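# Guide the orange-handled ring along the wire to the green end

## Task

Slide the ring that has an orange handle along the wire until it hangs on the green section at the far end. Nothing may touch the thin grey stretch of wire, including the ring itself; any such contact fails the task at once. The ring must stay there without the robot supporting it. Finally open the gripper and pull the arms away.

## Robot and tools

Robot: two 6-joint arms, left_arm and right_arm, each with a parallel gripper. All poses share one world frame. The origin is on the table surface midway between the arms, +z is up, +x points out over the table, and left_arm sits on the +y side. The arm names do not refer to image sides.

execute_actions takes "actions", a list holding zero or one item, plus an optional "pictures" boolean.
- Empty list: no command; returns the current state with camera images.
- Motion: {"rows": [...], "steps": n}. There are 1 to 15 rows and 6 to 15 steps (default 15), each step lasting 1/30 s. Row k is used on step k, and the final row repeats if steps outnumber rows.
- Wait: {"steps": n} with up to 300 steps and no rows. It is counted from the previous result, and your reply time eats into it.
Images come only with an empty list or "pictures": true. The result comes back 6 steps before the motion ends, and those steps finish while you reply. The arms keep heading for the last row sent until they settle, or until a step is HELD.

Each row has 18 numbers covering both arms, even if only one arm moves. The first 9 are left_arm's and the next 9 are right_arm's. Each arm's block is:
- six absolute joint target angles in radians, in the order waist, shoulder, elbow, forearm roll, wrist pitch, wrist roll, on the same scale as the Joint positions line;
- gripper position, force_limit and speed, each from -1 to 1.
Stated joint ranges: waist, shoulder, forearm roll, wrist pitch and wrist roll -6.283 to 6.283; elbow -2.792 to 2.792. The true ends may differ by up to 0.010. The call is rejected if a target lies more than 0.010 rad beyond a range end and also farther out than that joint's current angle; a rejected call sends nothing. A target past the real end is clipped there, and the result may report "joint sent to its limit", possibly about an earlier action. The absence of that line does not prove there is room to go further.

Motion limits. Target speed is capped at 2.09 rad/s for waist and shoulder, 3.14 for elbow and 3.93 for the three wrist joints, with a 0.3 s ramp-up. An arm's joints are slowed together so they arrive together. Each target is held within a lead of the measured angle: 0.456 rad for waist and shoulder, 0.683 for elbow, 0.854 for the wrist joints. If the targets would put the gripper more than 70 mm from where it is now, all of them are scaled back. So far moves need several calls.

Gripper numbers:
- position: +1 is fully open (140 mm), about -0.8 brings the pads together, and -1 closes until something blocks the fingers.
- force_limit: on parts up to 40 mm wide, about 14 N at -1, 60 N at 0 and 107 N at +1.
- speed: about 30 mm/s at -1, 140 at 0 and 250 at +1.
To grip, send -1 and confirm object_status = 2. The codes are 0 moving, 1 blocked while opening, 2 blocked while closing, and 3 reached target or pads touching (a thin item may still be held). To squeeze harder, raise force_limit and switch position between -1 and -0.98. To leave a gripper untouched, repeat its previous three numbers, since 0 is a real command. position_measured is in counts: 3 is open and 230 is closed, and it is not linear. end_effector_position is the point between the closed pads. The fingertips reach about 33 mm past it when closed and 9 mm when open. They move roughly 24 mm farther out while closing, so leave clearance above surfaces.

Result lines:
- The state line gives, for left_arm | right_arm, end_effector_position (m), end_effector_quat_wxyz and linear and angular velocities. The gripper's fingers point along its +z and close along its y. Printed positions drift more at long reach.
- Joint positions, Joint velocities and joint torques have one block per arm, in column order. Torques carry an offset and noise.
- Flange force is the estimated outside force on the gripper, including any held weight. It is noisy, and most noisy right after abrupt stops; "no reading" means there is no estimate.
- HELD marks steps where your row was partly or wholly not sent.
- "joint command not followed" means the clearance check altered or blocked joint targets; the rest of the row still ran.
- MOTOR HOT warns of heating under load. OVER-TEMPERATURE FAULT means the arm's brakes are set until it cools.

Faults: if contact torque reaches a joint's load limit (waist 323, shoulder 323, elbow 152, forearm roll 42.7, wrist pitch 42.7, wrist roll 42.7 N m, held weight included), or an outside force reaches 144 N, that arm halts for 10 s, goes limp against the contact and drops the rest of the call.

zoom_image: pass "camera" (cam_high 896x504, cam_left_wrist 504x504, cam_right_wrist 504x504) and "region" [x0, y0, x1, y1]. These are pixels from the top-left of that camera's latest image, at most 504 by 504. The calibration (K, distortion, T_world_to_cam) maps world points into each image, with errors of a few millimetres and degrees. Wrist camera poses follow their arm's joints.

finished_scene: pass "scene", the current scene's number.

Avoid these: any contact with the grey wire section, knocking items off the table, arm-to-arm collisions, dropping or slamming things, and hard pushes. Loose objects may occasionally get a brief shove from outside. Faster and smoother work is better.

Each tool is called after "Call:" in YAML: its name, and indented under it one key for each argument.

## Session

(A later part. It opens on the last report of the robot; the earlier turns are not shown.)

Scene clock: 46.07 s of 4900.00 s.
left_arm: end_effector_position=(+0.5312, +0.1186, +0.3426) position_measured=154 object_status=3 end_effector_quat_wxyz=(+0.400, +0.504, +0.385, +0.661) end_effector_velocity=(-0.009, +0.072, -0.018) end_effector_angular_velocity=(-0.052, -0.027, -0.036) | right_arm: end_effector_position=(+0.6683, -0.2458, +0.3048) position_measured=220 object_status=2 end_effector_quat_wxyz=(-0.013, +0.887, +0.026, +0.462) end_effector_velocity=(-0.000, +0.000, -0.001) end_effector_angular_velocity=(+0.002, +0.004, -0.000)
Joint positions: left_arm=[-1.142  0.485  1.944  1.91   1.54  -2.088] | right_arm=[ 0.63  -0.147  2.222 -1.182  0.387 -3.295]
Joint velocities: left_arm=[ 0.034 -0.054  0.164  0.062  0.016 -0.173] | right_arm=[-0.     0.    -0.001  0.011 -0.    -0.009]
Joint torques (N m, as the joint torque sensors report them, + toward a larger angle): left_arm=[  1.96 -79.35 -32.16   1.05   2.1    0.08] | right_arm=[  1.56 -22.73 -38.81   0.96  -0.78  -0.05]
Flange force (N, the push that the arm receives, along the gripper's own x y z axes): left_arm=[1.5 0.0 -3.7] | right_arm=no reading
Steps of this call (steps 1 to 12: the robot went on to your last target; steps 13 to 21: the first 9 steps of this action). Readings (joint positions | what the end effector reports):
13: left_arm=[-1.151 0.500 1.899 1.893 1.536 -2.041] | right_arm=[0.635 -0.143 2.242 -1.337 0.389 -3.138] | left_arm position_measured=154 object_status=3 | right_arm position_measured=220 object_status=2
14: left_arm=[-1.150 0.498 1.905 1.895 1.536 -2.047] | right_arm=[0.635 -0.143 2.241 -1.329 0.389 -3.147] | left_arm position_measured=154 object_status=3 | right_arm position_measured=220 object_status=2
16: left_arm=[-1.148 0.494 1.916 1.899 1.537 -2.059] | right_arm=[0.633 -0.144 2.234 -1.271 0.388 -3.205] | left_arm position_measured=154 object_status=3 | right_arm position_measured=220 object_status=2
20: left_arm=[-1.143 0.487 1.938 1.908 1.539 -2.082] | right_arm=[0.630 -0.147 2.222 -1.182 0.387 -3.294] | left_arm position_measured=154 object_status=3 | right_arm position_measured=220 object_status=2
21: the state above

Call:
execute_actions:
  actions:
    - {"rows": [ [-1.12,0.45,2.05,1.95,1.55,-2.2,-0.2,0,0, 0.6268,-0.1468,2.2116,-1.1159,0.3961,-3.3604,-1,-0.5,-0.5], [-1.12,0.45,2.05,1.95,1.55,-2.2,-0.2,0,0, 0.6268,-0.1468,2.2116,-1.1159,0.3961,-3.3604,-1,-0.5,-0.5], [-1.12,0.45,2.05,1.95,1.55,-2.2,-0.2,0,0, 0.6237,-0.1470,2.2011,-1.0509,0.4050,-3.4257,-1,-0.5,-0.5], [-1.12,0.45,2.05,1.95,1.55,-2.2,-0.2,0,0, 0.6221,-0.1472,2.1958,-1.0183,0.4095,-3.4583,-1,-0.5,-0.5], [-1.12,0.45,2.05,1.95,1.55,-2.2,-0.2,0,0, 0.6200,-0.1473,2.1885,-0.9728,0.4157,-3.5040,-1,-0.5,-0.5], [-1.12,0.45,2.05,1.95,1.55,-2.2,-0.2,0,0, 0.6175,-0.1475,2.1801,-0.9208,0.4228,-3.5562,-1,-0.5,-0.5], [-1.12,0.45,2.05,1.95,1.55,-2.2,-0.2,0,0, 0.6144,-0.1478,2.1696,-0.8557,0.4317,-3.6215,-1,-0.5,-0.5], [-1.12,0.45,2.05,1.95,1.55,-2.2,-0.2,0,0, 0.6103,-0.1462,2.1559,-0.7960,0.4505,-3.6812,-1,-0.5,-0.5], [-1.12,0.45,2.05,1.95,1.55,-2.2,-0.2,0,0, 0.6062,-0.1446,2.1423,-0.7363,0.4694,-3.7410,-1,-0.5,-0.5], [-1.12,0.45,2.05,1.95,1.55,-2.2,-0.2,0,0, 0.6020,-0.1430,2.1286,-0.6766,0.4882,-3.8007,-1,-0.5,-0.5], [-1.12,0.45,2.05,1.95,1.55,-2.2,-0.2,0,0, 0.5979,-0.1414,2.1149,-0.6169,0.5070,-3.8604,-1,-0.5,-0.5], [-1.12,0.45,2.05,1.95,1.55,-2.2,-0.2,0,0, 0.5936,-0.1381,2.1008,-0.5751,0.5301,-3.9021,-1,-0.5,-0.5], [-1.12,0.45,2.05,1.95,1.55,-2.2,-0.2,0,0, 0.5893,-0.1347,2.0866,-0.5332,0.5532,-3.9439,-1,-0.5,-0.5], [-1.12,0.45,2.05,1.95,1.55,-2.2,-0.2,0,0, 0.5849,-0.1314,2.0725,-0.4914,0.5762,-3.9856,-1,-0.5,-0.5], [-1.12,0.45,2.05,1.95,1.55,-2.2,-0.2,0,0, 0.5806,-0.1280,2.0583,-0.4495,0.5993,-4.0273,-1,-0.5,-0.5] ], "steps": 15}

Call:
execute_actions:
  actions:
    - {"rows": [ [-1.12,0.45,2.05,1.95,1.55,-2.2,-0.2,0,0, 0.5756,-0.1217,2.0416,-0.4202,0.6285,-4.0561,-1,-0.5,-0.5], [-1.12,0.45,2.05,1.95,1.55,-2.2,-0.2,0,0, 0.5706,-0.1154,2.0248,-0.3910,0.6577,-4.0849,-1,-0.5,-0.5], [-1.12,0.45,2.05,1.95,1.55,-2.2,-0.2,0,0, 0.5656,-0.1091,2.0081,-0.3617,0.6869,-4.1137,-1,-0.5,-0.5], [-1.12,0.45,2.05,1.95,1.55,-2.2,-0.2,0,0, 0.5606,-0.1028,1.9914,-0.3325,0.7161,-4.1425,-1,-0.5,-0.5], [-1.12,0.45,2.05,1.95,1.55,-2.2,-0.2,0,0, 0.5557,-0.0966,1.9747,-0.3032,0.7453,-4.1713,-1,-0.5,-0.5], [-1.12,0.45,2.05,1.95,1.55,-2.2,-0.2,0,0, 0.5507,-0.0903,1.9579,-0.2739,0.7744,-4.2001,-1,-0.5,-0.5], [-1.12,0.45,2.05,1.95,1.55,-2.2,-0.2,0,0, 0.5457,-0.0840,1.9412,-0.2447,0.8036,-4.2289,-1,-0.5,-0.5], [-1.12,0.45,2.05,1.95,1.55,-2.2,-0.2,0,0, 0.5409,-0.0748,1.9239,-0.2286,0.8338,-4.2441,-1,-0.5,-0.5], [-1.12,0.45,2.05,1.95,1.55,-2.2,-0.2,0,0, 0.5361,-0.0656,1.9065,-0.2126,0.8640,-4.2593,-1,-0.5,-0.5], [-1.12,0.45,2.05,1.95,1.55,-2.2,-0.2,0,0, 0.5314,-0.0564,1.8892,-0.1965,0.8942,-4.2745,-1,-0.5,-0.5], [-1.12,0.45,2.05,1.95,1.55,-2.2,-0.2,0,0, 0.5266,-0.0472,1.8718,-0.1804,0.9245,-4.2897,-1,-0.5,-0.5], [-1.12,0.45,2.05,1.95,1.55,-2.2,-0.2,0,0, 0.5218,-0.0380,1.8545,-0.1644,0.9547,-4.3049,-1,-0.5,-0.5], [-1.12,0.45,2.05,1.95,1.55,-2.2,-0.2,0,0, 0.5165,-0.0278,1.8352,-0.1465,0.9883,-4.3218,-1,-0.5,-0.5], [-1.12,0.45,2.05,1.95,1.55,-2.2,-0.2,0,0, 0.5112,-0.0175,1.8160,-0.1287,1.0218,-4.3387,-1,-0.5,-0.5], [-1.12,0.45,2.05,1.95,1.55,-2.2,-0.2,0,0, 0.5059,-0.0073,1.7967,-0.1108,1.0554,-4.3556,-1,-0.5,-0.5] ], "steps": 15}

Call:
execute_actions:
  actions:
    - {"rows": [[-1.126,0.7168,1.7017,2.0322,1.5901,-2.469,-0.2,0,0, 0.5059,-0.0073,1.7967,-0.1108,1.0554,-4.3556,-1,-0.5,-0.5]], "steps": 15}
  pictures: true

Scene clock: 48.40 s of 4900.00 s.
left_arm: end_effector_position=(+0.5238, +0.1650, +0.3311) position_measured=154 object_status=3 end_effector_quat_wxyz=(+0.420, +0.498, +0.387, +0.653) end_effector_velocity=(+0.000, +0.000, -0.000) end_effector_angular_velocity=(-0.000, +0.001, +0.001) | right_arm: end_effector_position=(+0.6669, -0.2475, +0.3078) position_measured=220 object_status=2 end_effector_quat_wxyz=(-0.010, +0.902, +0.024, +0.431) end_effector_velocity=(-0.010, +0.003, +0.026) end_effector_angular_velocity=(-0.008, +0.407, +0.004)
Joint positions: left_arm=[-1.12  0.45  2.05  1.95  1.55 -2.2 ] | right_arm=[ 0.617 -0.147  2.18  -0.924  0.423 -3.553]
Joint velocities: left_arm=[ 0.    -0.    -0.    -0.001 -0.001  0.   ] | right_arm=[-0.078  0.001 -0.263  1.442  0.253 -1.442]
Joint torques (N m, as the joint torque sensors report them, + toward a larger angle): left_arm=[  1.93 -70.07 -29.89   0.88   2.1    0.18] | right_arm=[ -0.68 -24.65 -43.49   2.12  -1.23  -0.24]
Flange force (N, the push that the arm receives, along the gripper's own x y z axes): left_arm=[6.6 4.3 -4.3] | right_arm=no reading
Steps of this call (steps 1 to 6: the last 6 steps of your previous action; steps 7 to 45: the robot went on to your last target; steps 46 to 61: nothing new was sent; steps 62 to 70: the first 9 steps of this action). Readings (joint positions | what the end effector reports):
62: left_arm=[-1.120 0.450 2.050 1.950 1.550 -2.200] | right_arm=[0.630 -0.147 2.222 -1.181 0.387 -3.295] | left_arm position_measured=154 object_status=3 | right_arm position_measured=220 object_status=2
63: left_arm=[-1.120 0.450 2.050 1.950 1.550 -2.200] | right_arm=[0.630 -0.147 2.221 -1.173 0.388 -3.303] | left_arm position_measured=154 object_status=3 | right_arm position_measured=220 object_status=2
65: left_arm=[-1.120 0.450 2.050 1.950 1.550 -2.200] | right_arm=[0.627 -0.147 2.213 -1.123 0.395 -3.353] | left_arm position_measured=154 object_status=3 | right_arm position_measured=220 object_status=2
69: left_arm=[-1.120 0.450 2.050 1.950 1.550 -2.200] | right_arm=[0.620 -0.147 2.188 -0.971 0.416 -3.506] | left_arm position_measured=154 object_status=3 | right_arm position_measured=220 object_status=2
70: the state above

Scene clock: 48.90 s of 4900.00 s.
left_arm: end_effector_position=(+0.5238, +0.1650, +0.3311) position_measured=154 object_status=3 end_effector_quat_wxyz=(+0.420, +0.498, +0.387, +0.653) end_effector_velocity=(-0.000, +0.000, +0.001) end_effector_angular_velocity=(-0.000, -0.001, +0.000) | right_arm: end_effector_position=(+0.6593, -0.2480, +0.3230) position_measured=220 object_status=2 end_effector_quat_wxyz=(-0.005, +0.963, +0.026, +0.269) end_effector_velocity=(-0.015, +0.013, +0.038) end_effector_angular_velocity=(-0.014, +0.760, +0.030)
Joint positions: left_arm=[-1.12  0.45  2.05  1.95  1.55 -2.2 ] | right_arm=[ 0.55  -0.089  1.955 -0.272  0.779 -4.202]
Joint velocities: left_arm=[-0.    -0.001 -0.    -0.     0.001  0.   ] | right_arm=[-0.149  0.219 -0.513  0.752  0.889 -0.733]
Joint torques (N m, as the joint torque sensors report them, + toward a larger angle): left_arm=[  2.11 -70.48 -29.86   0.92   2.07   0.25] | right_arm=[  1.08 -27.18 -40.66   3.09  -1.43  -0.12]
Flange force (N, the push that the arm receives, along the gripper's own x y z axes): left_arm=[5.8 4.0 -5.0] | right_arm=[-1.5 4.2 2.4]
Steps of this call (steps 1 to 6: the last 6 steps of your previous action; steps 7 to 15: the first 9 steps of this action). Readings (joint positions | what the end effector reports):
7: left_arm=[-1.120 0.450 2.050 1.950 1.550 -2.200] | right_arm=[0.591 -0.136 2.093 -0.560 0.544 -3.917] | left_arm position_measured=154 object_status=3 | right_arm position_measured=220 object_status=2
8: left_arm=[-1.120 0.450 2.050 1.950 1.550 -2.200] | right_arm=[0.587 -0.132 2.078 -0.515 0.569 -3.962] | left_arm position_measured=154 object_status=3 | right_arm position_measured=220 object_status=2
10: left_arm=[-1.120 0.450 2.050 1.950 1.550 -2.200] | right_arm=[0.576 -0.122 2.044 -0.433 0.626 -4.043] | left_arm position_measured=154 object_status=3 | right_arm position_measured=220 object_status=2
14: left_arm=[-1.120 0.450 2.050 1.950 1.550 -2.200] | right_arm=[0.555 -0.096 1.972 -0.300 0.749 -4.175] | left_arm position_measured=154 object_status=3 | right_arm position_measured=220 object_status=2
15: the state above

Scene clock: 49.40 s of 4900.00 s.
left_arm: end_effector_position=(+0.5592, +0.0612, +0.3190) position_measured=154 object_status=3 end_effector_quat_wxyz=(+0.501, +0.443, +0.414, +0.618) end_effector_velocity=(+0.146, -0.450, -0.085) end_effector_angular_velocity=(-0.837, -0.346, -0.314) | right_arm: end_effector_position=(+0.6561, -0.2465, +0.3350) position_measured=220 object_status=2 end_effector_quat_wxyz=(-0.004, +0.987, +0.028, +0.156) end_effector_velocity=(+0.000, +0.000, +0.000) end_effector_angular_velocity=(+0.000, +0.001, -0.000)
Joint positions: left_arm=[-1.123  0.607  1.845  1.998  1.574 -2.358] | right_arm=[ 0.506 -0.007  1.797 -0.111  1.055 -4.356]
Joint velocities: left_arm=[-0.017  0.714 -0.926  0.218  0.106 -0.713] | right_arm=[-0.     0.001 -0.001  0.001  0.001 -0.001]
Joint torques (N m, as the joint torque sensors report them, + toward a larger angle): left_arm=[  1.34 -79.43 -30.19   0.48   1.42   0.19] | right_arm=[  2.66 -39.78 -43.52   4.    -1.25  -0.25]
Flange force (N, the push that the arm receives, along the gripper's own x y z axes): left_arm=[7.7 6.2 -4.2] | right_arm=[-3.3 5.8 1.2]
Steps of this call (steps 1 to 6: the last 6 steps of your previous action; steps 7 to 15: the first 9 steps of this action). Readings (joint positions | what the end effector reports):
7: left_arm=[-1.120 0.450 2.050 1.950 1.550 -2.200] | right_arm=[0.516 -0.026 1.832 -0.144 0.994 -4.325] | left_arm position_measured=154 object_status=3 | right_arm position_measured=220 object_status=2
8: left_arm=[-1.120 0.454 2.045 1.951 1.551 -2.205] | right_arm=[0.511 -0.017 1.816 -0.128 1.022 -4.339] | left_arm position_measured=154 object_status=3 | right_arm position_measured=220 object_status=2
10: left_arm=[-1.120 0.485 2.003 1.961 1.555 -2.236] | right_arm=[0.506 -0.008 1.799 -0.113 1.052 -4.354] | left_arm position_measured=154 object_status=3 | right_arm position_measured=220 object_status=2
14: left_arm=[-1.123 0.583 1.876 1.991 1.570 -2.334] | right_arm=[0.506 -0.007 1.797 -0.111 1.055 -4.356] | left_arm position_measured=154 object_status=3 | right_arm position_measured=220 object_status=2
15: the state above
camera_calibration (this result's frames):
cam_left_wrist: T_world_to_cam=[[-0.203918, -0.359706, 0.910511, -0.147455], [-0.160169, -0.905263, -0.393504, 0.29322], [0.965797, -0.226077, 0.126985, -0.391677], [0, 0, 0, 1]] pos_world=[0.395176, 0.123852, 0.29938]
cam_right_wrist: T_world_to_cam=[[-0.0714261, -0.997052, -0.0280322, -0.18761], [-0.993117, 0.0684724, 0.0950305, 0.646674], [-0.0928309, 0.0346269, -0.99508, 0.589148], [0, 0, 0, 1]] pos_world=[0.683513, -0.251736, 0.519536]

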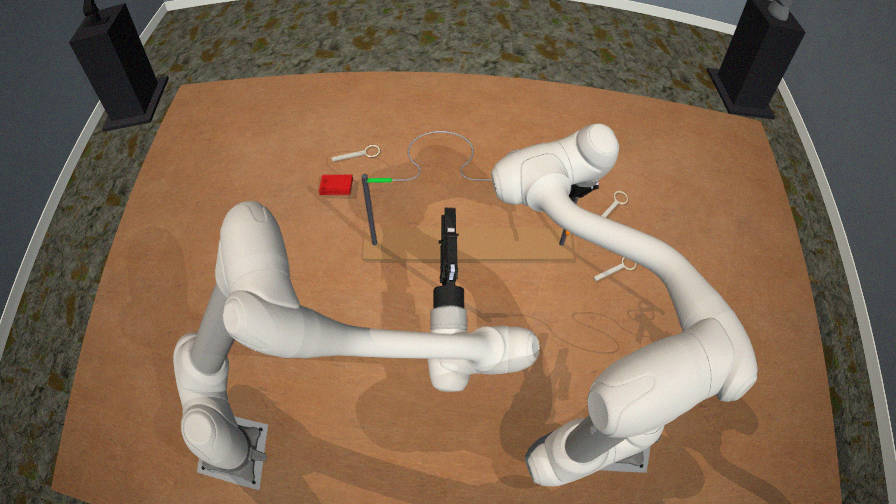

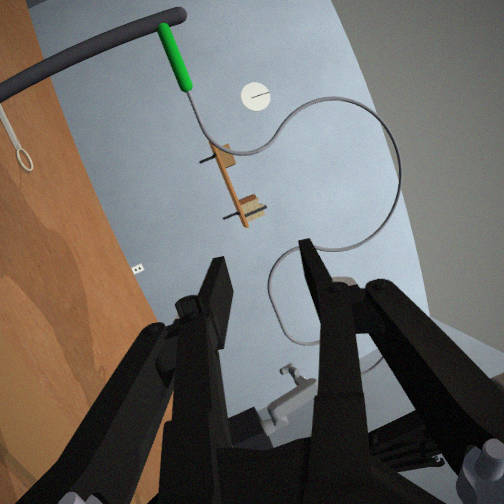

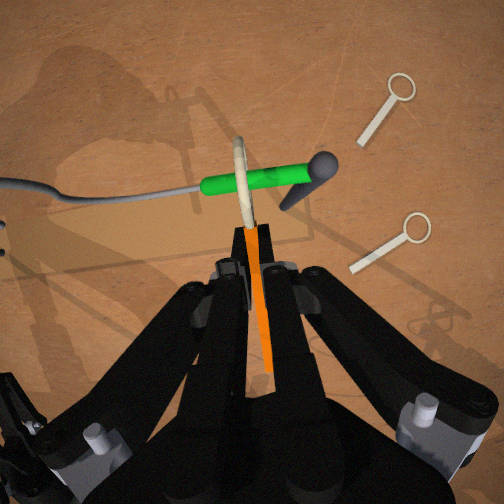

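Call:
execute_actions:
  actions:
    - {"rows": [[-1.1923,0.9298,1.2559,1.9858,1.5360,-2.2373,-0.2,0,0, 0.5059,-0.0073,1.7967,-0.1108,1.0554,-4.3556,-1,-0.5,-0.5]], "steps": 15}

Call:
execute_actions:
  actions:
    - {"steps": 12}
  pictures: true

Scene clock: 50.03 s of 4900.00 s.
left_arm: end_effector_position=(+0.5909, -0.1124, +0.3043) position_measured=154 object_status=3 end_effector_quat_wxyz=(+0.554, +0.402, +0.428, +0.590) end_effector_velocity=(+0.023, -0.471, -0.004) end_effector_angular_velocity=(+0.002, +0.004, -0.004) | right_arm: end_effector_position=(+0.6562, -0.2465, +0.3350) position_measured=220 object_status=2 end_effector_quat_wxyz=(-0.004, +0.987, +0.028, +0.156) end_effector_velocity=(+0.001, +0.000, +0.000) end_effector_angular_velocity=(+0.000, -0.000, +0.000)
Joint positions: left_arm=[-1.162  0.834  1.456  2.007  1.561 -2.342] | right_arm=[ 0.506 -0.007  1.797 -0.111  1.055 -4.356]
Joint velocities: left_arm=[-0.168  0.541 -1.125 -0.116 -0.138  0.583] | right_arm=[-0.     0.001 -0.001  0.    -0.    -0.   ]
Joint torques (N m, as the joint torque sensors report them, + toward a larger angle): left_arm=[   1.57 -103.51  -35.34    1.04    1.25    0.41] | right_arm=[  1.78 -41.14 -43.45   4.22  -1.24  -0.08]
Flange force (N, the push that the arm receives, along the gripper's own x y z axes): left_arm=[9.0 7.5 -6.4] | right_arm=[-1.8 3.6 1.9]
Steps of this call (steps 1 to 6: the last 6 steps of your previous action; steps 7 to 10: the robot went on to your last target; steps 11 to 19: the first 9 steps of this action). Readings (joint positions | what the end effector reports):
11: left_arm=[-1.126 0.717 1.701 2.032 1.590 -2.469] | right_arm=[0.506 -0.007 1.797 -0.111 1.055 -4.356] | left_arm position_measured=154 object_status=3 | right_arm position_measured=220 object_status=2
12: left_arm=[-1.127 0.720 1.695 2.032 1.590 -2.465] | right_arm=[0.506 -0.007 1.797 -0.111 1.055 -4.356] | left_arm position_measured=154 object_status=3 | right_arm position_measured=220 object_status=2
14: left_arm=[-1.134 0.742 1.647 2.027 1.584 -2.441] | right_arm=[0.506 -0.007 1.797 -0.111 1.055 -4.356] | left_arm position_measured=154 object_status=3 | right_arm position_measured=220 object_status=2
18: left_arm=[-1.157 0.816 1.494 2.011 1.565 -2.361] | right_arm=[0.506 -0.007 1.797 -0.111 1.055 -4.356] | left_arm position_measured=154 object_status=3 | right_arm position_measured=220 object_status=2
19: the state above

Scene clock: 50.43 s of 4900.00 s.
left_arm: end_effector_position=(+0.5913, -0.1928, +0.3036) position_measured=154 object_status=3 end_effector_quat_wxyz=(+0.555, +0.403, +0.428, +0.589) end_effector_velocity=(-0.000, +0.000, +0.001) end_effector_angular_velocity=(-0.002, -0.001, +0.000) | right_arm: end_effector_position=(+0.6562, -0.2465, +0.3350) position_measured=220 object_status=2 end_effector_quat_wxyz=(-0.004, +0.987, +0.028, +0.156) end_effector_velocity=(+0.000, +0.000, +0.001) end_effector_angular_velocity=(+0.001, -0.001, -0.000)
Joint positions: left_arm=[-1.192  0.93   1.256  1.986  1.536 -2.237] | right_arm=[ 0.506 -0.007  1.797 -0.111  1.055 -4.356]
Joint velocities: left_arm=[-0.    -0.001 -0.001 -0.     0.001  0.   ] | right_arm=[ 0.    -0.    -0.001  0.    -0.     0.   ]
Joint torques (N m, as the joint torque sensors report them, + toward a larger angle): left_arm=[   3.51 -116.08  -37.72    1.07    1.62    0.2 ] | right_arm=[  1.8  -40.67 -43.37   4.14  -1.31  -0.04]
Flange force (N, the push that the arm receives, along the gripper's own x y z axes): left_arm=[6.9 4.6 -3.8] | right_arm=[-2.6 4.0 1.2]
Kept back: nothing.
Steps of this call (steps 1 to 6: the last 6 steps of your previous action; steps 7 to 12: the robot went on to your last target). Readings (joint positions | what the end effector reports):
1: left_arm=[-1.168 0.852 1.418 2.003 1.556 -2.322] | right_arm=[0.506 -0.007 1.797 -0.111 1.055 -4.356] | left_arm position_measured=154 object_status=3 | right_arm position_measured=220 object_status=2
2: left_arm=[-1.174 0.871 1.379 1.999 1.551 -2.301] | right_arm=[0.506 -0.007 1.797 -0.111 1.055 -4.356] | left_arm position_measured=154 object_status=3 | right_arm position_measured=220 object_status=2
4: left_arm=[-1.185 0.905 1.307 1.991 1.542 -2.264] | right_arm=[0.506 -0.007 1.797 -0.111 1.055 -4.356] | left_arm position_measured=154 object_status=3 | right_arm position_measured=220 object_status=2
8: left_arm=[-1.192 0.930 1.257 1.986 1.536 -2.238] | right_arm=[0.506 -0.007 1.797 -0.111 1.055 -4.356] | left_arm position_measured=154 object_status=3 | right_arm position_measured=220 object_status=2
12: the state above
camera_calibration (this result's frames):
cam_left_wrist: T_world_to_cam=[[-0.268174, -0.227749, 0.936063, -0.162556], [-0.188725, -0.940407, -0.282874, 0.0388511], [0.944704, -0.252518, 0.209211, -0.495782], [0, 0, 0, 1]] pos_world=[0.432106, -0.12568, 0.266876]
cam_right_wrist: T_world_to_cam=[[-0.0714398, -0.997051, -0.0280324, -0.187597], [-0.993107, 0.0684829, 0.0951191, 0.646685], [-0.0929189, 0.0346345, -0.995071, 0.589182], [0, 0, 0, 1]] pos_world=[0.683572, -0.251737, 0.519507]

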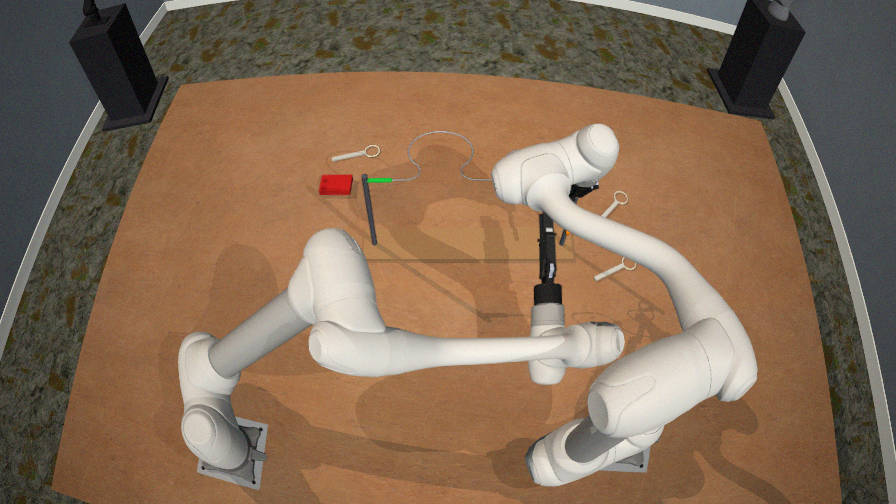

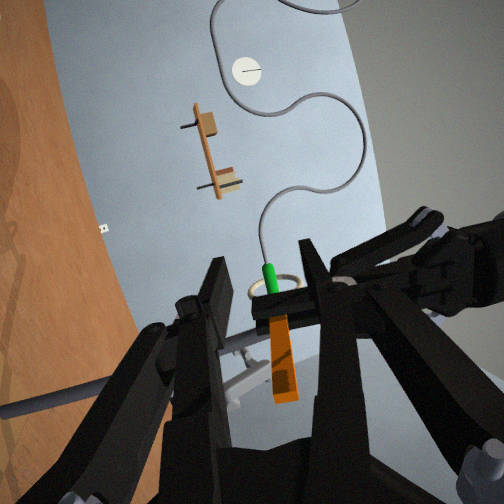

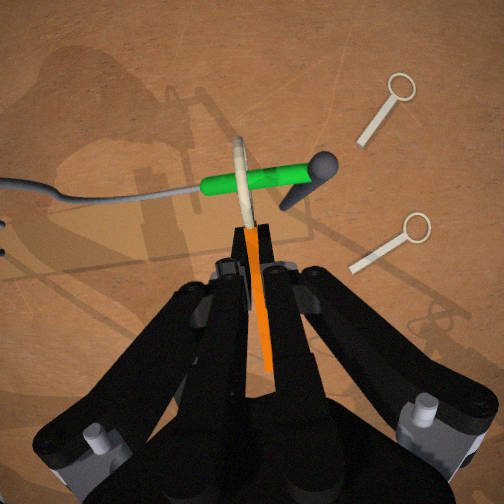

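Call:
execute_actions:
  actions: []

Scene clock: 51.63 s of 4900.00 s.
left_arm: end_effector_position=(+0.5914, -0.1928, +0.3035) position_measured=154 object_status=3 end_effector_quat_wxyz=(+0.555, +0.403, +0.428, +0.589) end_effector_velocity=(-0.001, -0.000, +0.001) end_effector_angular_velocity=(-0.001, -0.002, -0.000) | right_arm: end_effector_position=(+0.6562, -0.2465, +0.3350) position_measured=220 object_status=2 end_effector_quat_wxyz=(-0.004, +0.987, +0.028, +0.156) end_effector_velocity=(-0.000, -0.000, +0.000) end_effector_angular_velocity=(+0.000, -0.000, -0.000)
Joint positions: left_arm=[-1.192  0.93   1.256  1.986  1.536 -2.237] | right_arm=[ 0.506 -0.007  1.797 -0.111  1.055 -4.356]
Joint velocities: left_arm=[-0.001 -0.001 -0.     0.001  0.001  0.   ] | right_arm=[-0.    -0.001  0.     0.     0.    -0.   ]
Joint torques (N m, as the joint torque sensors report them, + toward a larger angle): left_arm=[   1.57 -116.62  -38.05    0.96    1.5     0.17] | right_arm=[  1.65 -40.36 -43.9    4.23  -1.28  -0.2 ]
Flange force (N, the push that the arm receives, along the gripper's own x y z axes): left_arm=[7.3 5.0 -3.2] | right_arm=[-4.2 4.0 1.4]
Kept back: nothing.
Steps of this call (steps 1 to 30: the robot went on to your last target; steps 31 to 36: nothing new was sent). Readings (joint positions | what the end effector reports):
1: left_arm=[-1.192 0.930 1.256 1.986 1.536 -2.237] | right_arm=[0.506 -0.007 1.797 -0.111 1.055 -4.356] | left_arm position_measured=154 object_status=3 | right_arm position_measured=220 object_status=2
2: left_arm=[-1.192 0.930 1.256 1.986 1.536 -2.237] | right_arm=[0.506 -0.007 1.797 -0.111 1.055 -4.356] | left_arm position_measured=154 object_status=3 | right_arm position_measured=220 object_status=2
4: left_arm=[-1.192 0.930 1.256 1.986 1.536 -2.237] | right_arm=[0.506 -0.007 1.797 -0.111 1.055 -4.356] | left_arm position_measured=154 object_status=3 | right_arm position_measured=220 object_status=2
8: left_arm=[-1.192 0.930 1.256 1.986 1.536 -2.237] | right_arm=[0.506 -0.007 1.797 -0.111 1.055 -4.356] | left_arm position_measured=154 object_status=3 | right_arm position_measured=220 object_status=2
36: the state above
All arms were judged still, so your last target was given up. Only a new action makes them travel on or press farther. Fingers that are still opening or closing keep moving.
camera_calibration (this result's frames):
cam_left_wrist: T_world_to_cam=[[-0.268146, -0.227798, 0.936059, -0.162511], [-0.188675, -0.940408, -0.282905, 0.0388406], [0.944722, -0.252471, 0.209187, -0.495823], [0, 0, 0, 1]] pos_world=[0.432166, -0.125675, 0.266828]
cam_right_wrist: T_world_to_cam=[[-0.0714403, -0.997051, -0.0280325, -0.187597], [-0.993107, 0.0684834, 0.0951192, 0.646685], [-0.0929189, 0.0346346, -0.995071, 0.589182], [0, 0, 0, 1]] pos_world=[0.683572, -0.251737, 0.519507]

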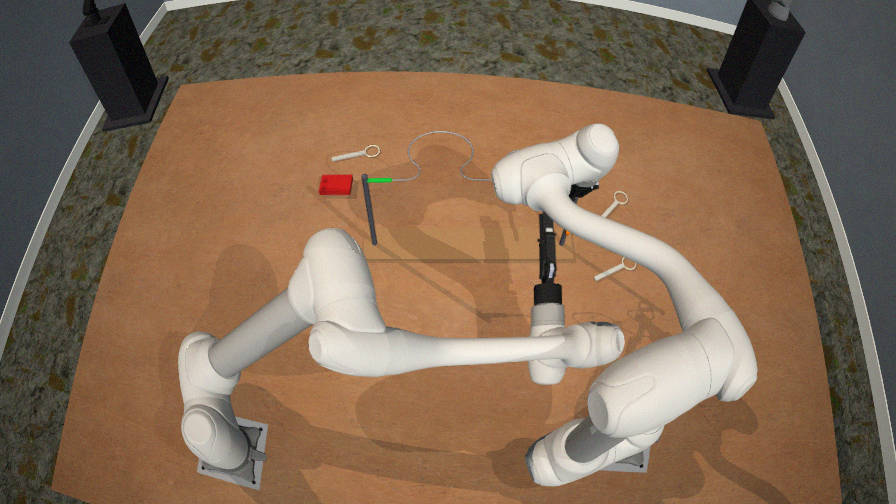

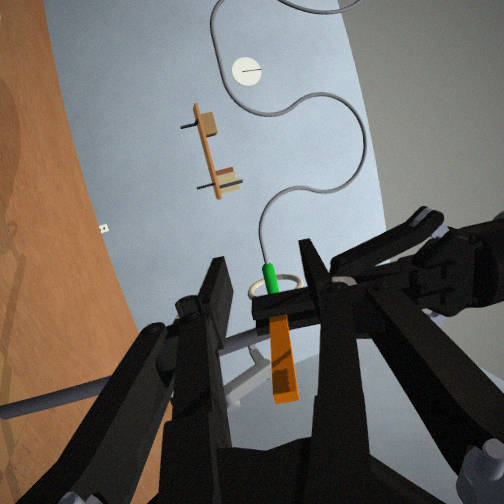

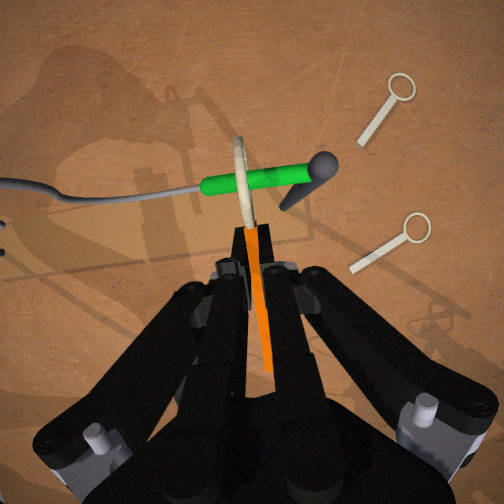

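Call:
zoom_image:
  camera: "cam_left_wrist"
  region: [180, 230, 400, 450]

Region (180, 230, 400, 450) of cam_left_wrist's 504x504 image, scaled by 2.291, with more detail than that image has.

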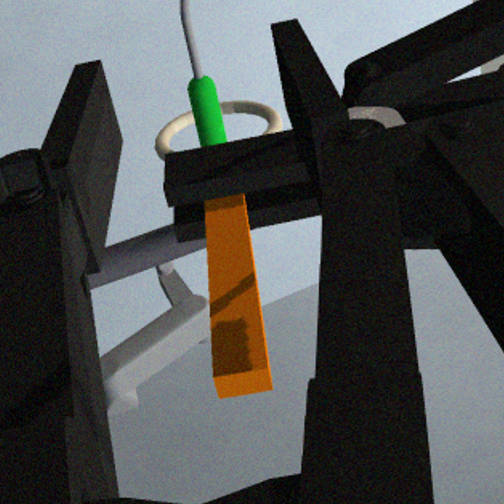

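Call:
execute_actions:
  actions:
    - {"rows": [ [-1.1925,0.9309,1.2536,1.9856,1.5357,-2.2361,-0.2,0,0, 0.5059,-0.0073,1.7967,-0.1108,1.0554,-4.3556,-1,-0.5,-0.5], [-1.1931,0.9339,1.2473,1.9852,1.5348,-2.2329,-0.2,0,0, 0.5059,-0.0073,1.7967,-0.1108,1.0554,-4.3556,-1,-0.5,-0.5], [-1.1940,0.9386,1.2375,1.9844,1.5335,-2.2279,-0.2,0,0, 0.5059,-0.0073,1.7967,-0.1108,1.0554,-4.3556,-1,-0.5,-0.5], [-1.1952,0.9446,1.2249,1.9835,1.5318,-2.2215,-0.2,0,0, 0.5059,-0.0073,1.7967,-0.1108,1.0554,-4.3556,-1,-0.5,-0.5], [-1.1965,0.9517,1.2101,1.9824,1.5298,-2.2140,-0.2,0,0, 0.5059,-0.0073,1.7967,-0.1108,1.0554,-4.3556,-1,-0.5,-0.5], [-1.1980,0.9596,1.1937,1.9812,1.5276,-2.2056,-0.2,0,0, 0.5059,-0.0073,1.7967,-0.1108,1.0554,-4.3556,-1,-0.5,-0.5], [-1.1996,0.9679,1.1764,1.9800,1.5252,-2.1968,-0.2,0,0, 0.5059,-0.0073,1.7967,-0.1108,1.0554,-4.3556,-1,-0.5,-0.5], [-1.2013,0.9763,1.1587,1.9786,1.5228,-2.1878,-0.2,0,0, 0.5059,-0.0073,1.7967,-0.1108,1.0554,-4.3556,-1,-0.5,-0.5], [-1.2029,0.9846,1.1414,1.9774,1.5204,-2.1790,-0.2,0,0, 0.5059,-0.0073,1.7967,-0.1108,1.0554,-4.3556,-1,-0.5,-0.5], [-1.2044,0.9925,1.1250,1.9762,1.5182,-2.1706,-0.2,0,0, 0.5059,-0.0073,1.7967,-0.1108,1.0554,-4.3556,-1,-0.5,-0.5], [-1.2057,0.9996,1.1101,1.9751,1.5162,-2.1630,-0.2,0,0, 0.5059,-0.0073,1.7967,-0.1108,1.0554,-4.3556,-1,-0.5,-0.5], [-1.2069,1.0056,1.0976,1.9742,1.5145,-2.1567,-0.2,0,0, 0.5059,-0.0073,1.7967,-0.1108,1.0554,-4.3556,-1,-0.5,-0.5], [-1.2078,1.0103,1.0879,1.9734,1.5132,-2.1517,-0.2,0,0, 0.5059,-0.0073,1.7967,-0.1108,1.0554,-4.3556,-1,-0.5,-0.5], [-1.2084,1.0133,1.0815,1.9730,1.5123,-2.1485,-0.2,0,0, 0.5059,-0.0073,1.7967,-0.1108,1.0554,-4.3556,-1,-0.5,-0.5], [-1.2086,1.0144,1.0792,1.9728,1.5120,-2.1473,-0.2,0,0, 0.5059,-0.0073,1.7967,-0.1108,1.0554,-4.3556,-1,-0.5,-0.5] ]}

Call:
execute_actions:
  actions:
    - {"steps": 15}
  pictures: true

Scene clock: 54.87 s of 4900.00 s.
left_arm: end_effector_position=(+0.5935, -0.2182, +0.3036) position_measured=154 object_status=3 end_effector_quat_wxyz=(+0.555, +0.403, +0.428, +0.589) end_effector_velocity=(+0.010, -0.163, -0.001) end_effector_angular_velocity=(-0.000, +0.000, +0.000) | right_arm: end_effector_position=(+0.6562, -0.2465, +0.3350) position_measured=220 object_status=2 end_effector_quat_wxyz=(-0.004, +0.987, +0.028, +0.156) end_effector_velocity=(-0.001, -0.000, +0.000) end_effector_angular_velocity=(-0.000, -0.000, +0.000)
Joint positions: left_arm=[-1.199  0.965  1.183  1.98   1.526 -2.2  ] | right_arm=[ 0.506 -0.007  1.797 -0.111  1.055 -4.356]
Joint velocities: left_arm=[-0.044  0.229 -0.476 -0.036 -0.064  0.241] | right_arm=[-0.    -0.001  0.001 -0.    -0.    -0.   ]
Joint torques (N m, as the joint torque sensors report them, + toward a larger angle): left_arm=[   0.25 -117.17  -39.65    1.42    1.36    0.2 ] | right_arm=[  2.06 -41.5  -43.67   4.15  -1.37  -0.1 ]
Flange force (N, the push that the arm receives, along the gripper's own x y z axes): left_arm=[9.5 5.0 -3.6] | right_arm=[-2.0 4.1 1.9]
Steps of this call (steps 1 to 88: nothing new was sent; steps 89 to 97: the first 9 steps of this action). Readings (joint positions | what the end effector reports):
89: left_arm=[-1.192 0.930 1.256 1.986 1.536 -2.237] | right_arm=[0.506 -0.007 1.797 -0.111 1.055 -4.356] | left_arm position_measured=154 object_status=3 | right_arm position_measured=220 object_status=2
90: left_arm=[-1.192 0.930 1.255 1.986 1.536 -2.237] | right_arm=[0.506 -0.007 1.797 -0.111 1.055 -4.356] | left_arm position_measured=154 object_status=3 | right_arm position_measured=220 object_status=2
92: left_arm=[-1.193 0.935 1.245 1.986 1.535 -2.232] | right_arm=[0.506 -0.007 1.797 -0.111 1.055 -4.356] | left_arm position_measured=154 object_status=3 | right_arm position_measured=220 object_status=2
96: left_arm=[-1.197 0.957 1.199 1.982 1.528 -2.208] | right_arm=[0.506 -0.007 1.797 -0.111 1.055 -4.356] | left_arm position_measured=154 object_status=3 | right_arm position_measured=220 object_status=2
97: the state above

Scene clock: 55.37 s of 4900.00 s.
left_arm: end_effector_position=(+0.5950, -0.2527, +0.3036) position_measured=154 object_status=3 end_effector_quat_wxyz=(+0.555, +0.403, +0.428, +0.589) end_effector_velocity=(+0.000, -0.001, -0.001) end_effector_angular_velocity=(+0.001, +0.001, -0.002) | right_arm: end_effector_position=(+0.6562, -0.2465, +0.3350) position_measured=220 object_status=2 end_effector_quat_wxyz=(-0.004, +0.987, +0.028, +0.156) end_effector_velocity=(-0.000, +0.000, -0.000) end_effector_angular_velocity=(+0.000, +0.001, -0.000)
Joint positions: left_arm=[-1.209  1.014  1.079  1.973  1.512 -2.147] | right_arm=[ 0.506 -0.007  1.797 -0.111  1.055 -4.356]
Joint velocities: left_arm=[ 0.     0.001 -0.     0.    -0.002 -0.   ] | right_arm=[-0.  0.  0.  0. -0.  0.]
Joint torques (N m, as the joint torque sensors report them, + toward a larger angle): left_arm=[   2.6  -122.91  -39.54    0.97    1.36    0.11] | right_arm=[  1.46 -40.91 -43.37   4.26  -1.34  -0.12]
Flange force (N, the push that the arm receives, along the gripper's own x y z axes): left_arm=[7.7 4.3 -3.6] | right_arm=[-2.4 3.0 1.6]
Kept back: nothing.
Steps of this call (steps 1 to 6: the last 6 steps of your previous action; steps 7 to 15: the robot went on to your last target). Readings (joint positions | what the end effector reports):
1: left_arm=[-1.200 0.973 1.167 1.979 1.524 -2.192] | right_arm=[0.506 -0.007 1.797 -0.111 1.055 -4.356] | left_arm position_measured=154 object_status=3 | right_arm position_measured=220 object_status=2
2: left_arm=[-1.202 0.981 1.150 1.978 1.522 -2.183] | right_arm=[0.506 -0.007 1.797 -0.111 1.055 -4.356] | left_arm position_measured=154 object_status=3 | right_arm position_measured=220 object_status=2
4: left_arm=[-1.205 0.996 1.118 1.976 1.517 -2.167] | right_arm=[0.506 -0.007 1.797 -0.111 1.055 -4.356] | left_arm position_measured=154 object_status=3 | right_arm position_measured=220 object_status=2
8: left_arm=[-1.208 1.014 1.081 1.973 1.512 -2.148] | right_arm=[0.506 -0.007 1.797 -0.111 1.055 -4.356] | left_arm position_measured=154 object_status=3 | right_arm position_measured=220 object_status=2
15: the state above
camera_calibration (this result's frames):
cam_left_wrist: T_world_to_cam=[[-0.268198, -0.227714, 0.936064, -0.17522], [-0.188689, -0.940425, -0.282838, -0.0167911], [0.944704, -0.252482, 0.209253, -0.514379], [0, 0, 0, 1]] pos_world=[0.435774, -0.185562, 0.266904]
cam_right_wrist: T_world_to_cam=[[-0.0714401, -0.997051, -0.0280325, -0.187597], [-0.993107, 0.0684833, 0.0951194, 0.646685], [-0.0929192, 0.0346347, -0.995071, 0.589182], [0, 0, 0, 1]] pos_world=[0.683572, -0.251737, 0.519506]

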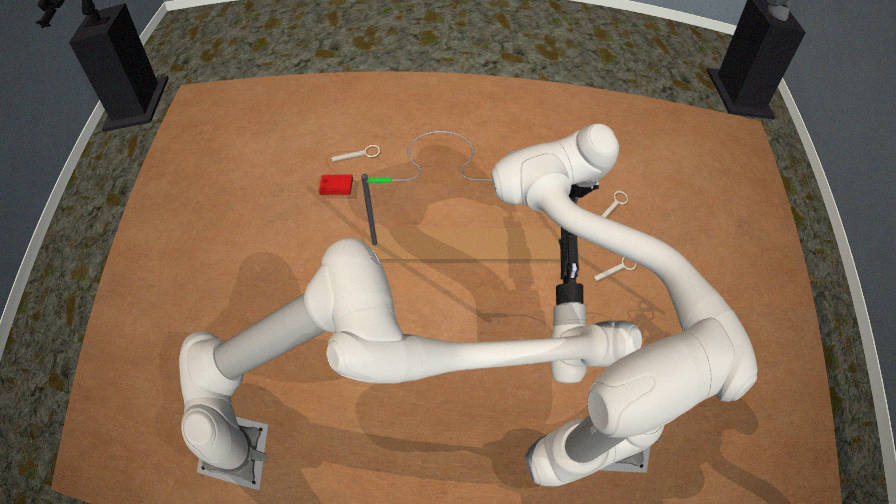

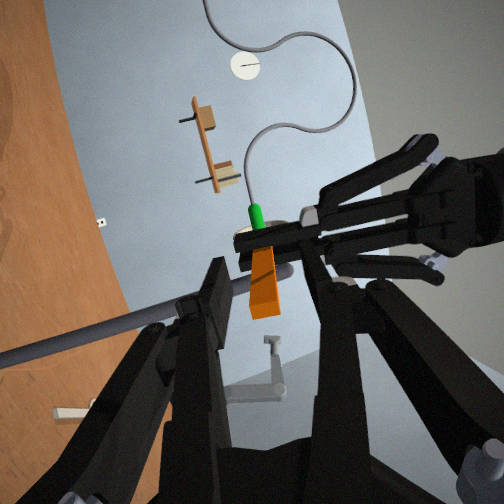

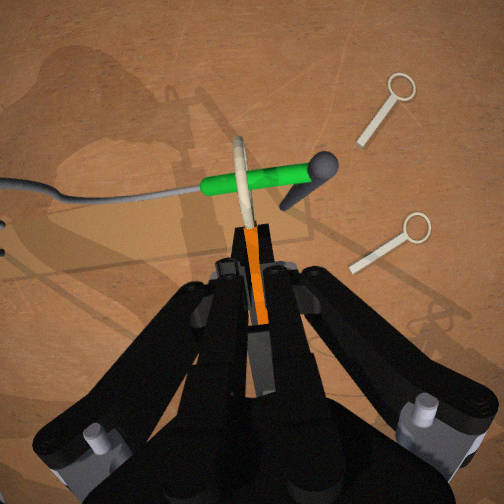

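Call:
zoom_image:
  camera: "cam_left_wrist"
  region: [190, 190, 350, 350]

Region (190, 190, 350, 350) of cam_left_wrist's 504x504 image, scaled by 3.150, with more detail than that image has.

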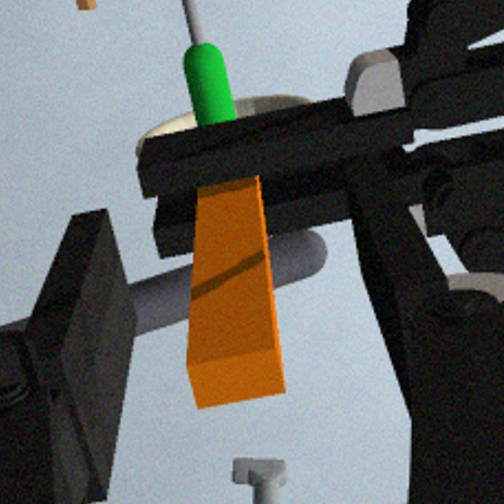

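Call:
execute_actions:
  actions:
    - {"rows": [[-1.2086,1.0144,1.0792,1.9728,1.5120,-2.1473,-1,0.2,-0.4, 0.5059,-0.0073,1.7967,-0.1108,1.0554,-4.3556,-1,-0.5,-0.5]], "steps": 15}

Call:
execute_actions:
  actions:
    - {"steps": 12}
  pictures: true

Scene clock: 56.70 s of 4900.00 s.
left_arm: end_effector_position=(+0.5950, -0.2527, +0.3036) position_measured=193 object_status=0 end_effector_quat_wxyz=(+0.555, +0.403, +0.428, +0.589) end_effector_velocity=(+0.001, +0.000, -0.001) end_effector_angular_velocity=(-0.000, +0.003, +0.001) | right_arm: end_effector_position=(+0.6562, -0.2465, +0.3350) position_measured=220 object_status=2 end_effector_quat_wxyz=(-0.004, +0.987, +0.028, +0.156) end_effector_velocity=(-0.000, -0.000, -0.001) end_effector_angular_velocity=(-0.001, +0.001, +0.000)
Joint positions: left_arm=[-1.209  1.014  1.079  1.973  1.512 -2.147] | right_arm=[ 0.506 -0.007  1.797 -0.111  1.055 -4.356]
Joint velocities: left_arm=[ 0.     0.    -0.    -0.003 -0.002  0.   ] | right_arm=[ 0.     0.001  0.001 -0.     0.     0.   ]
Joint torques (N m, as the joint torque sensors report them, + toward a larger angle): left_arm=[   1.53 -122.47  -40.06    0.99    1.33    0.2 ] | right_arm=[  2.28 -41.23 -43.45   4.2   -1.26  -0.24]
Flange force (N, the push that the arm receives, along the gripper's own x y z axes): left_arm=[10.5 4.7 -3.4] | right_arm=[-1.5 4.1 2.5]
Steps of this call (steps 1 to 15: the robot went on to your last target; steps 16 to 31: nothing new was sent; steps 32 to 40: the first 9 steps of this action). Readings (joint positions | what the end effector reports):
32: left_arm=[-1.209 1.014 1.079 1.973 1.512 -2.147] | right_arm=[0.506 -0.007 1.797 -0.111 1.055 -4.356] | left_arm position_measured=154 object_status=0 | right_arm position_measured=220 object_status=2
33: left_arm=[-1.209 1.014 1.079 1.973 1.512 -2.147] | right_arm=[0.506 -0.007 1.797 -0.111 1.055 -4.356] | left_arm position_measured=157 object_status=0 | right_arm position_measured=220 object_status=2
35: left_arm=[-1.209 1.014 1.079 1.973 1.512 -2.147] | right_arm=[0.506 -0.007 1.797 -0.111 1.055 -4.356] | left_arm position_measured=167 object_status=0 | right_arm position_measured=220 object_status=2
39: left_arm=[-1.209 1.014 1.079 1.973 1.512 -2.147] | right_arm=[0.506 -0.007 1.797 -0.111 1.055 -4.356] | left_arm position_measured=188 object_status=0 | right_arm position_measured=220 object_status=2
40: the state above

Scene clock: 57.10 s of 4900.00 s.
left_arm: end_effector_position=(+0.5950, -0.2528, +0.3034) position_measured=213 object_status=2 end_effector_quat_wxyz=(+0.555, +0.403, +0.428, +0.589) end_effector_velocity=(+0.001, +0.001, -0.000) end_effector_angular_velocity=(+0.001, -0.000, +0.001) | right_arm: end_effector_position=(+0.6562, -0.2465, +0.3350) position_measured=220 object_status=2 end_effector_quat_wxyz=(-0.004, +0.987, +0.028, +0.156) end_effector_velocity=(+0.000, -0.000, -0.000) end_effector_angular_velocity=(-0.000, +0.000, +0.000)
Joint positions: left_arm=[-1.209  1.014  1.079  1.973  1.512 -2.147] | right_arm=[ 0.506 -0.007  1.797 -0.111  1.055 -4.356]
Joint velocities: left_arm=[ 0.001  0.    -0.     0.     0.     0.001] | right_arm=[ 0.  0. -0. -0.  0.  0.]
Joint torques (N m, as the joint torque sensors report them, + toward a larger angle): left_arm=[   1.36 -127.31  -42.4     2.22    2.03    0.3 ] | right_arm=[  1.72 -39.03 -41.48   4.39  -1.22  -0.07]
Flange force (N, the push that the arm receives, along the gripper's own x y z axes): left_arm=[10.2 0.4 -4.4] | right_arm=[-1.2 3.6 -1.7]
Kept back: nothing.
Steps of this call (steps 1 to 6: the last 6 steps of your previous action; steps 7 to 12: the robot went on to your last target). Readings (joint positions | what the end effector reports):
1: left_arm=[-1.209 1.014 1.079 1.973 1.512 -2.147] | right_arm=[0.506 -0.007 1.797 -0.111 1.055 -4.356] | left_arm position_measured=198 object_status=0 | right_arm position_measured=220 object_status=2
2: left_arm=[-1.209 1.014 1.079 1.973 1.512 -2.147] | right_arm=[0.506 -0.007 1.797 -0.111 1.055 -4.356] | left_arm position_measured=203 object_status=0 | right_arm position_measured=220 object_status=2
4: left_arm=[-1.209 1.014 1.079 1.973 1.512 -2.147] | right_arm=[0.506 -0.007 1.797 -0.111 1.055 -4.356] | left_arm position_measured=213 object_status=0 | right_arm position_measured=220 object_status=2
8: left_arm=[-1.209 1.014 1.079 1.973 1.512 -2.147] | right_arm=[0.506 -0.007 1.797 -0.111 1.055 -4.356] | left_arm position_measured=213 object_status=0 | right_arm position_measured=220 object_status=2
12: the state above
camera_calibration (this result's frames):
cam_left_wrist: T_world_to_cam=[[-0.267983, -0.227778, 0.93611, -0.175217], [-0.188789, -0.940396, -0.282866, -0.016807], [0.944745, -0.252531, 0.209008, -0.514307], [0, 0, 0, 1]] pos_world=[0.435761, -0.185594, 0.266762]
cam_right_wrist: T_world_to_cam=[[-0.0714444, -0.99705, -0.0280596, -0.187574], [-0.99311, 0.068486, 0.0950901, 0.646711], [-0.0928879, 0.0346599, -0.995073, 0.589196], [0, 0, 0, 1]] pos_world=[0.683583, -0.251733, 0.519534]

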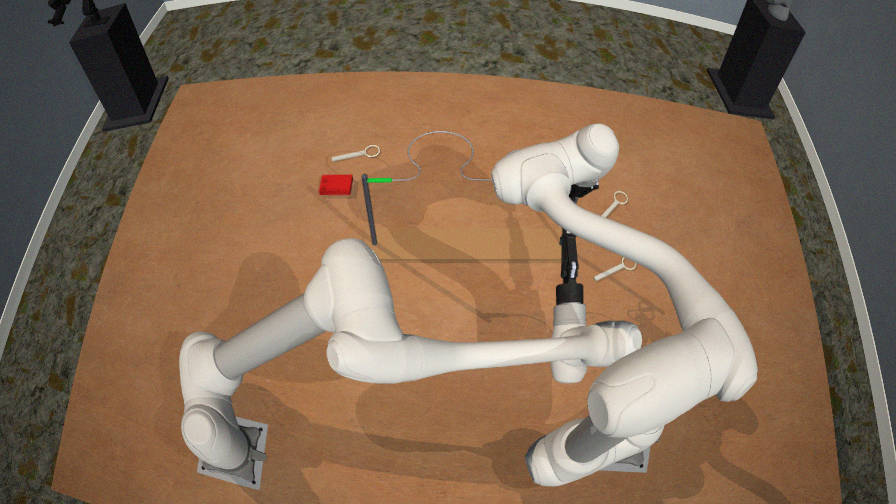

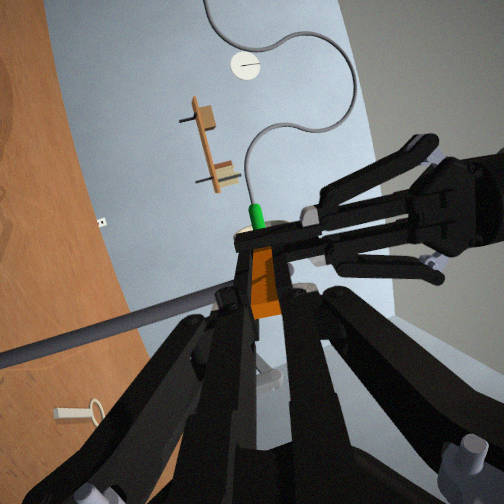

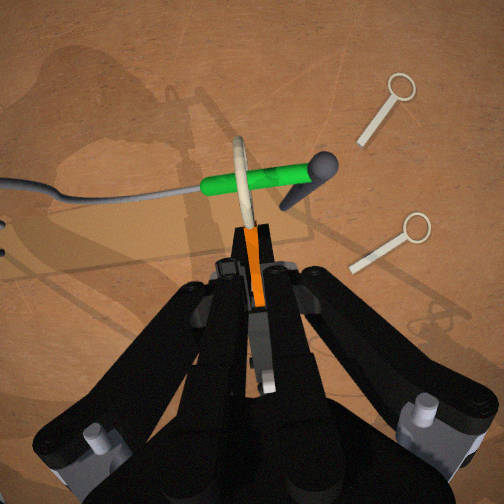

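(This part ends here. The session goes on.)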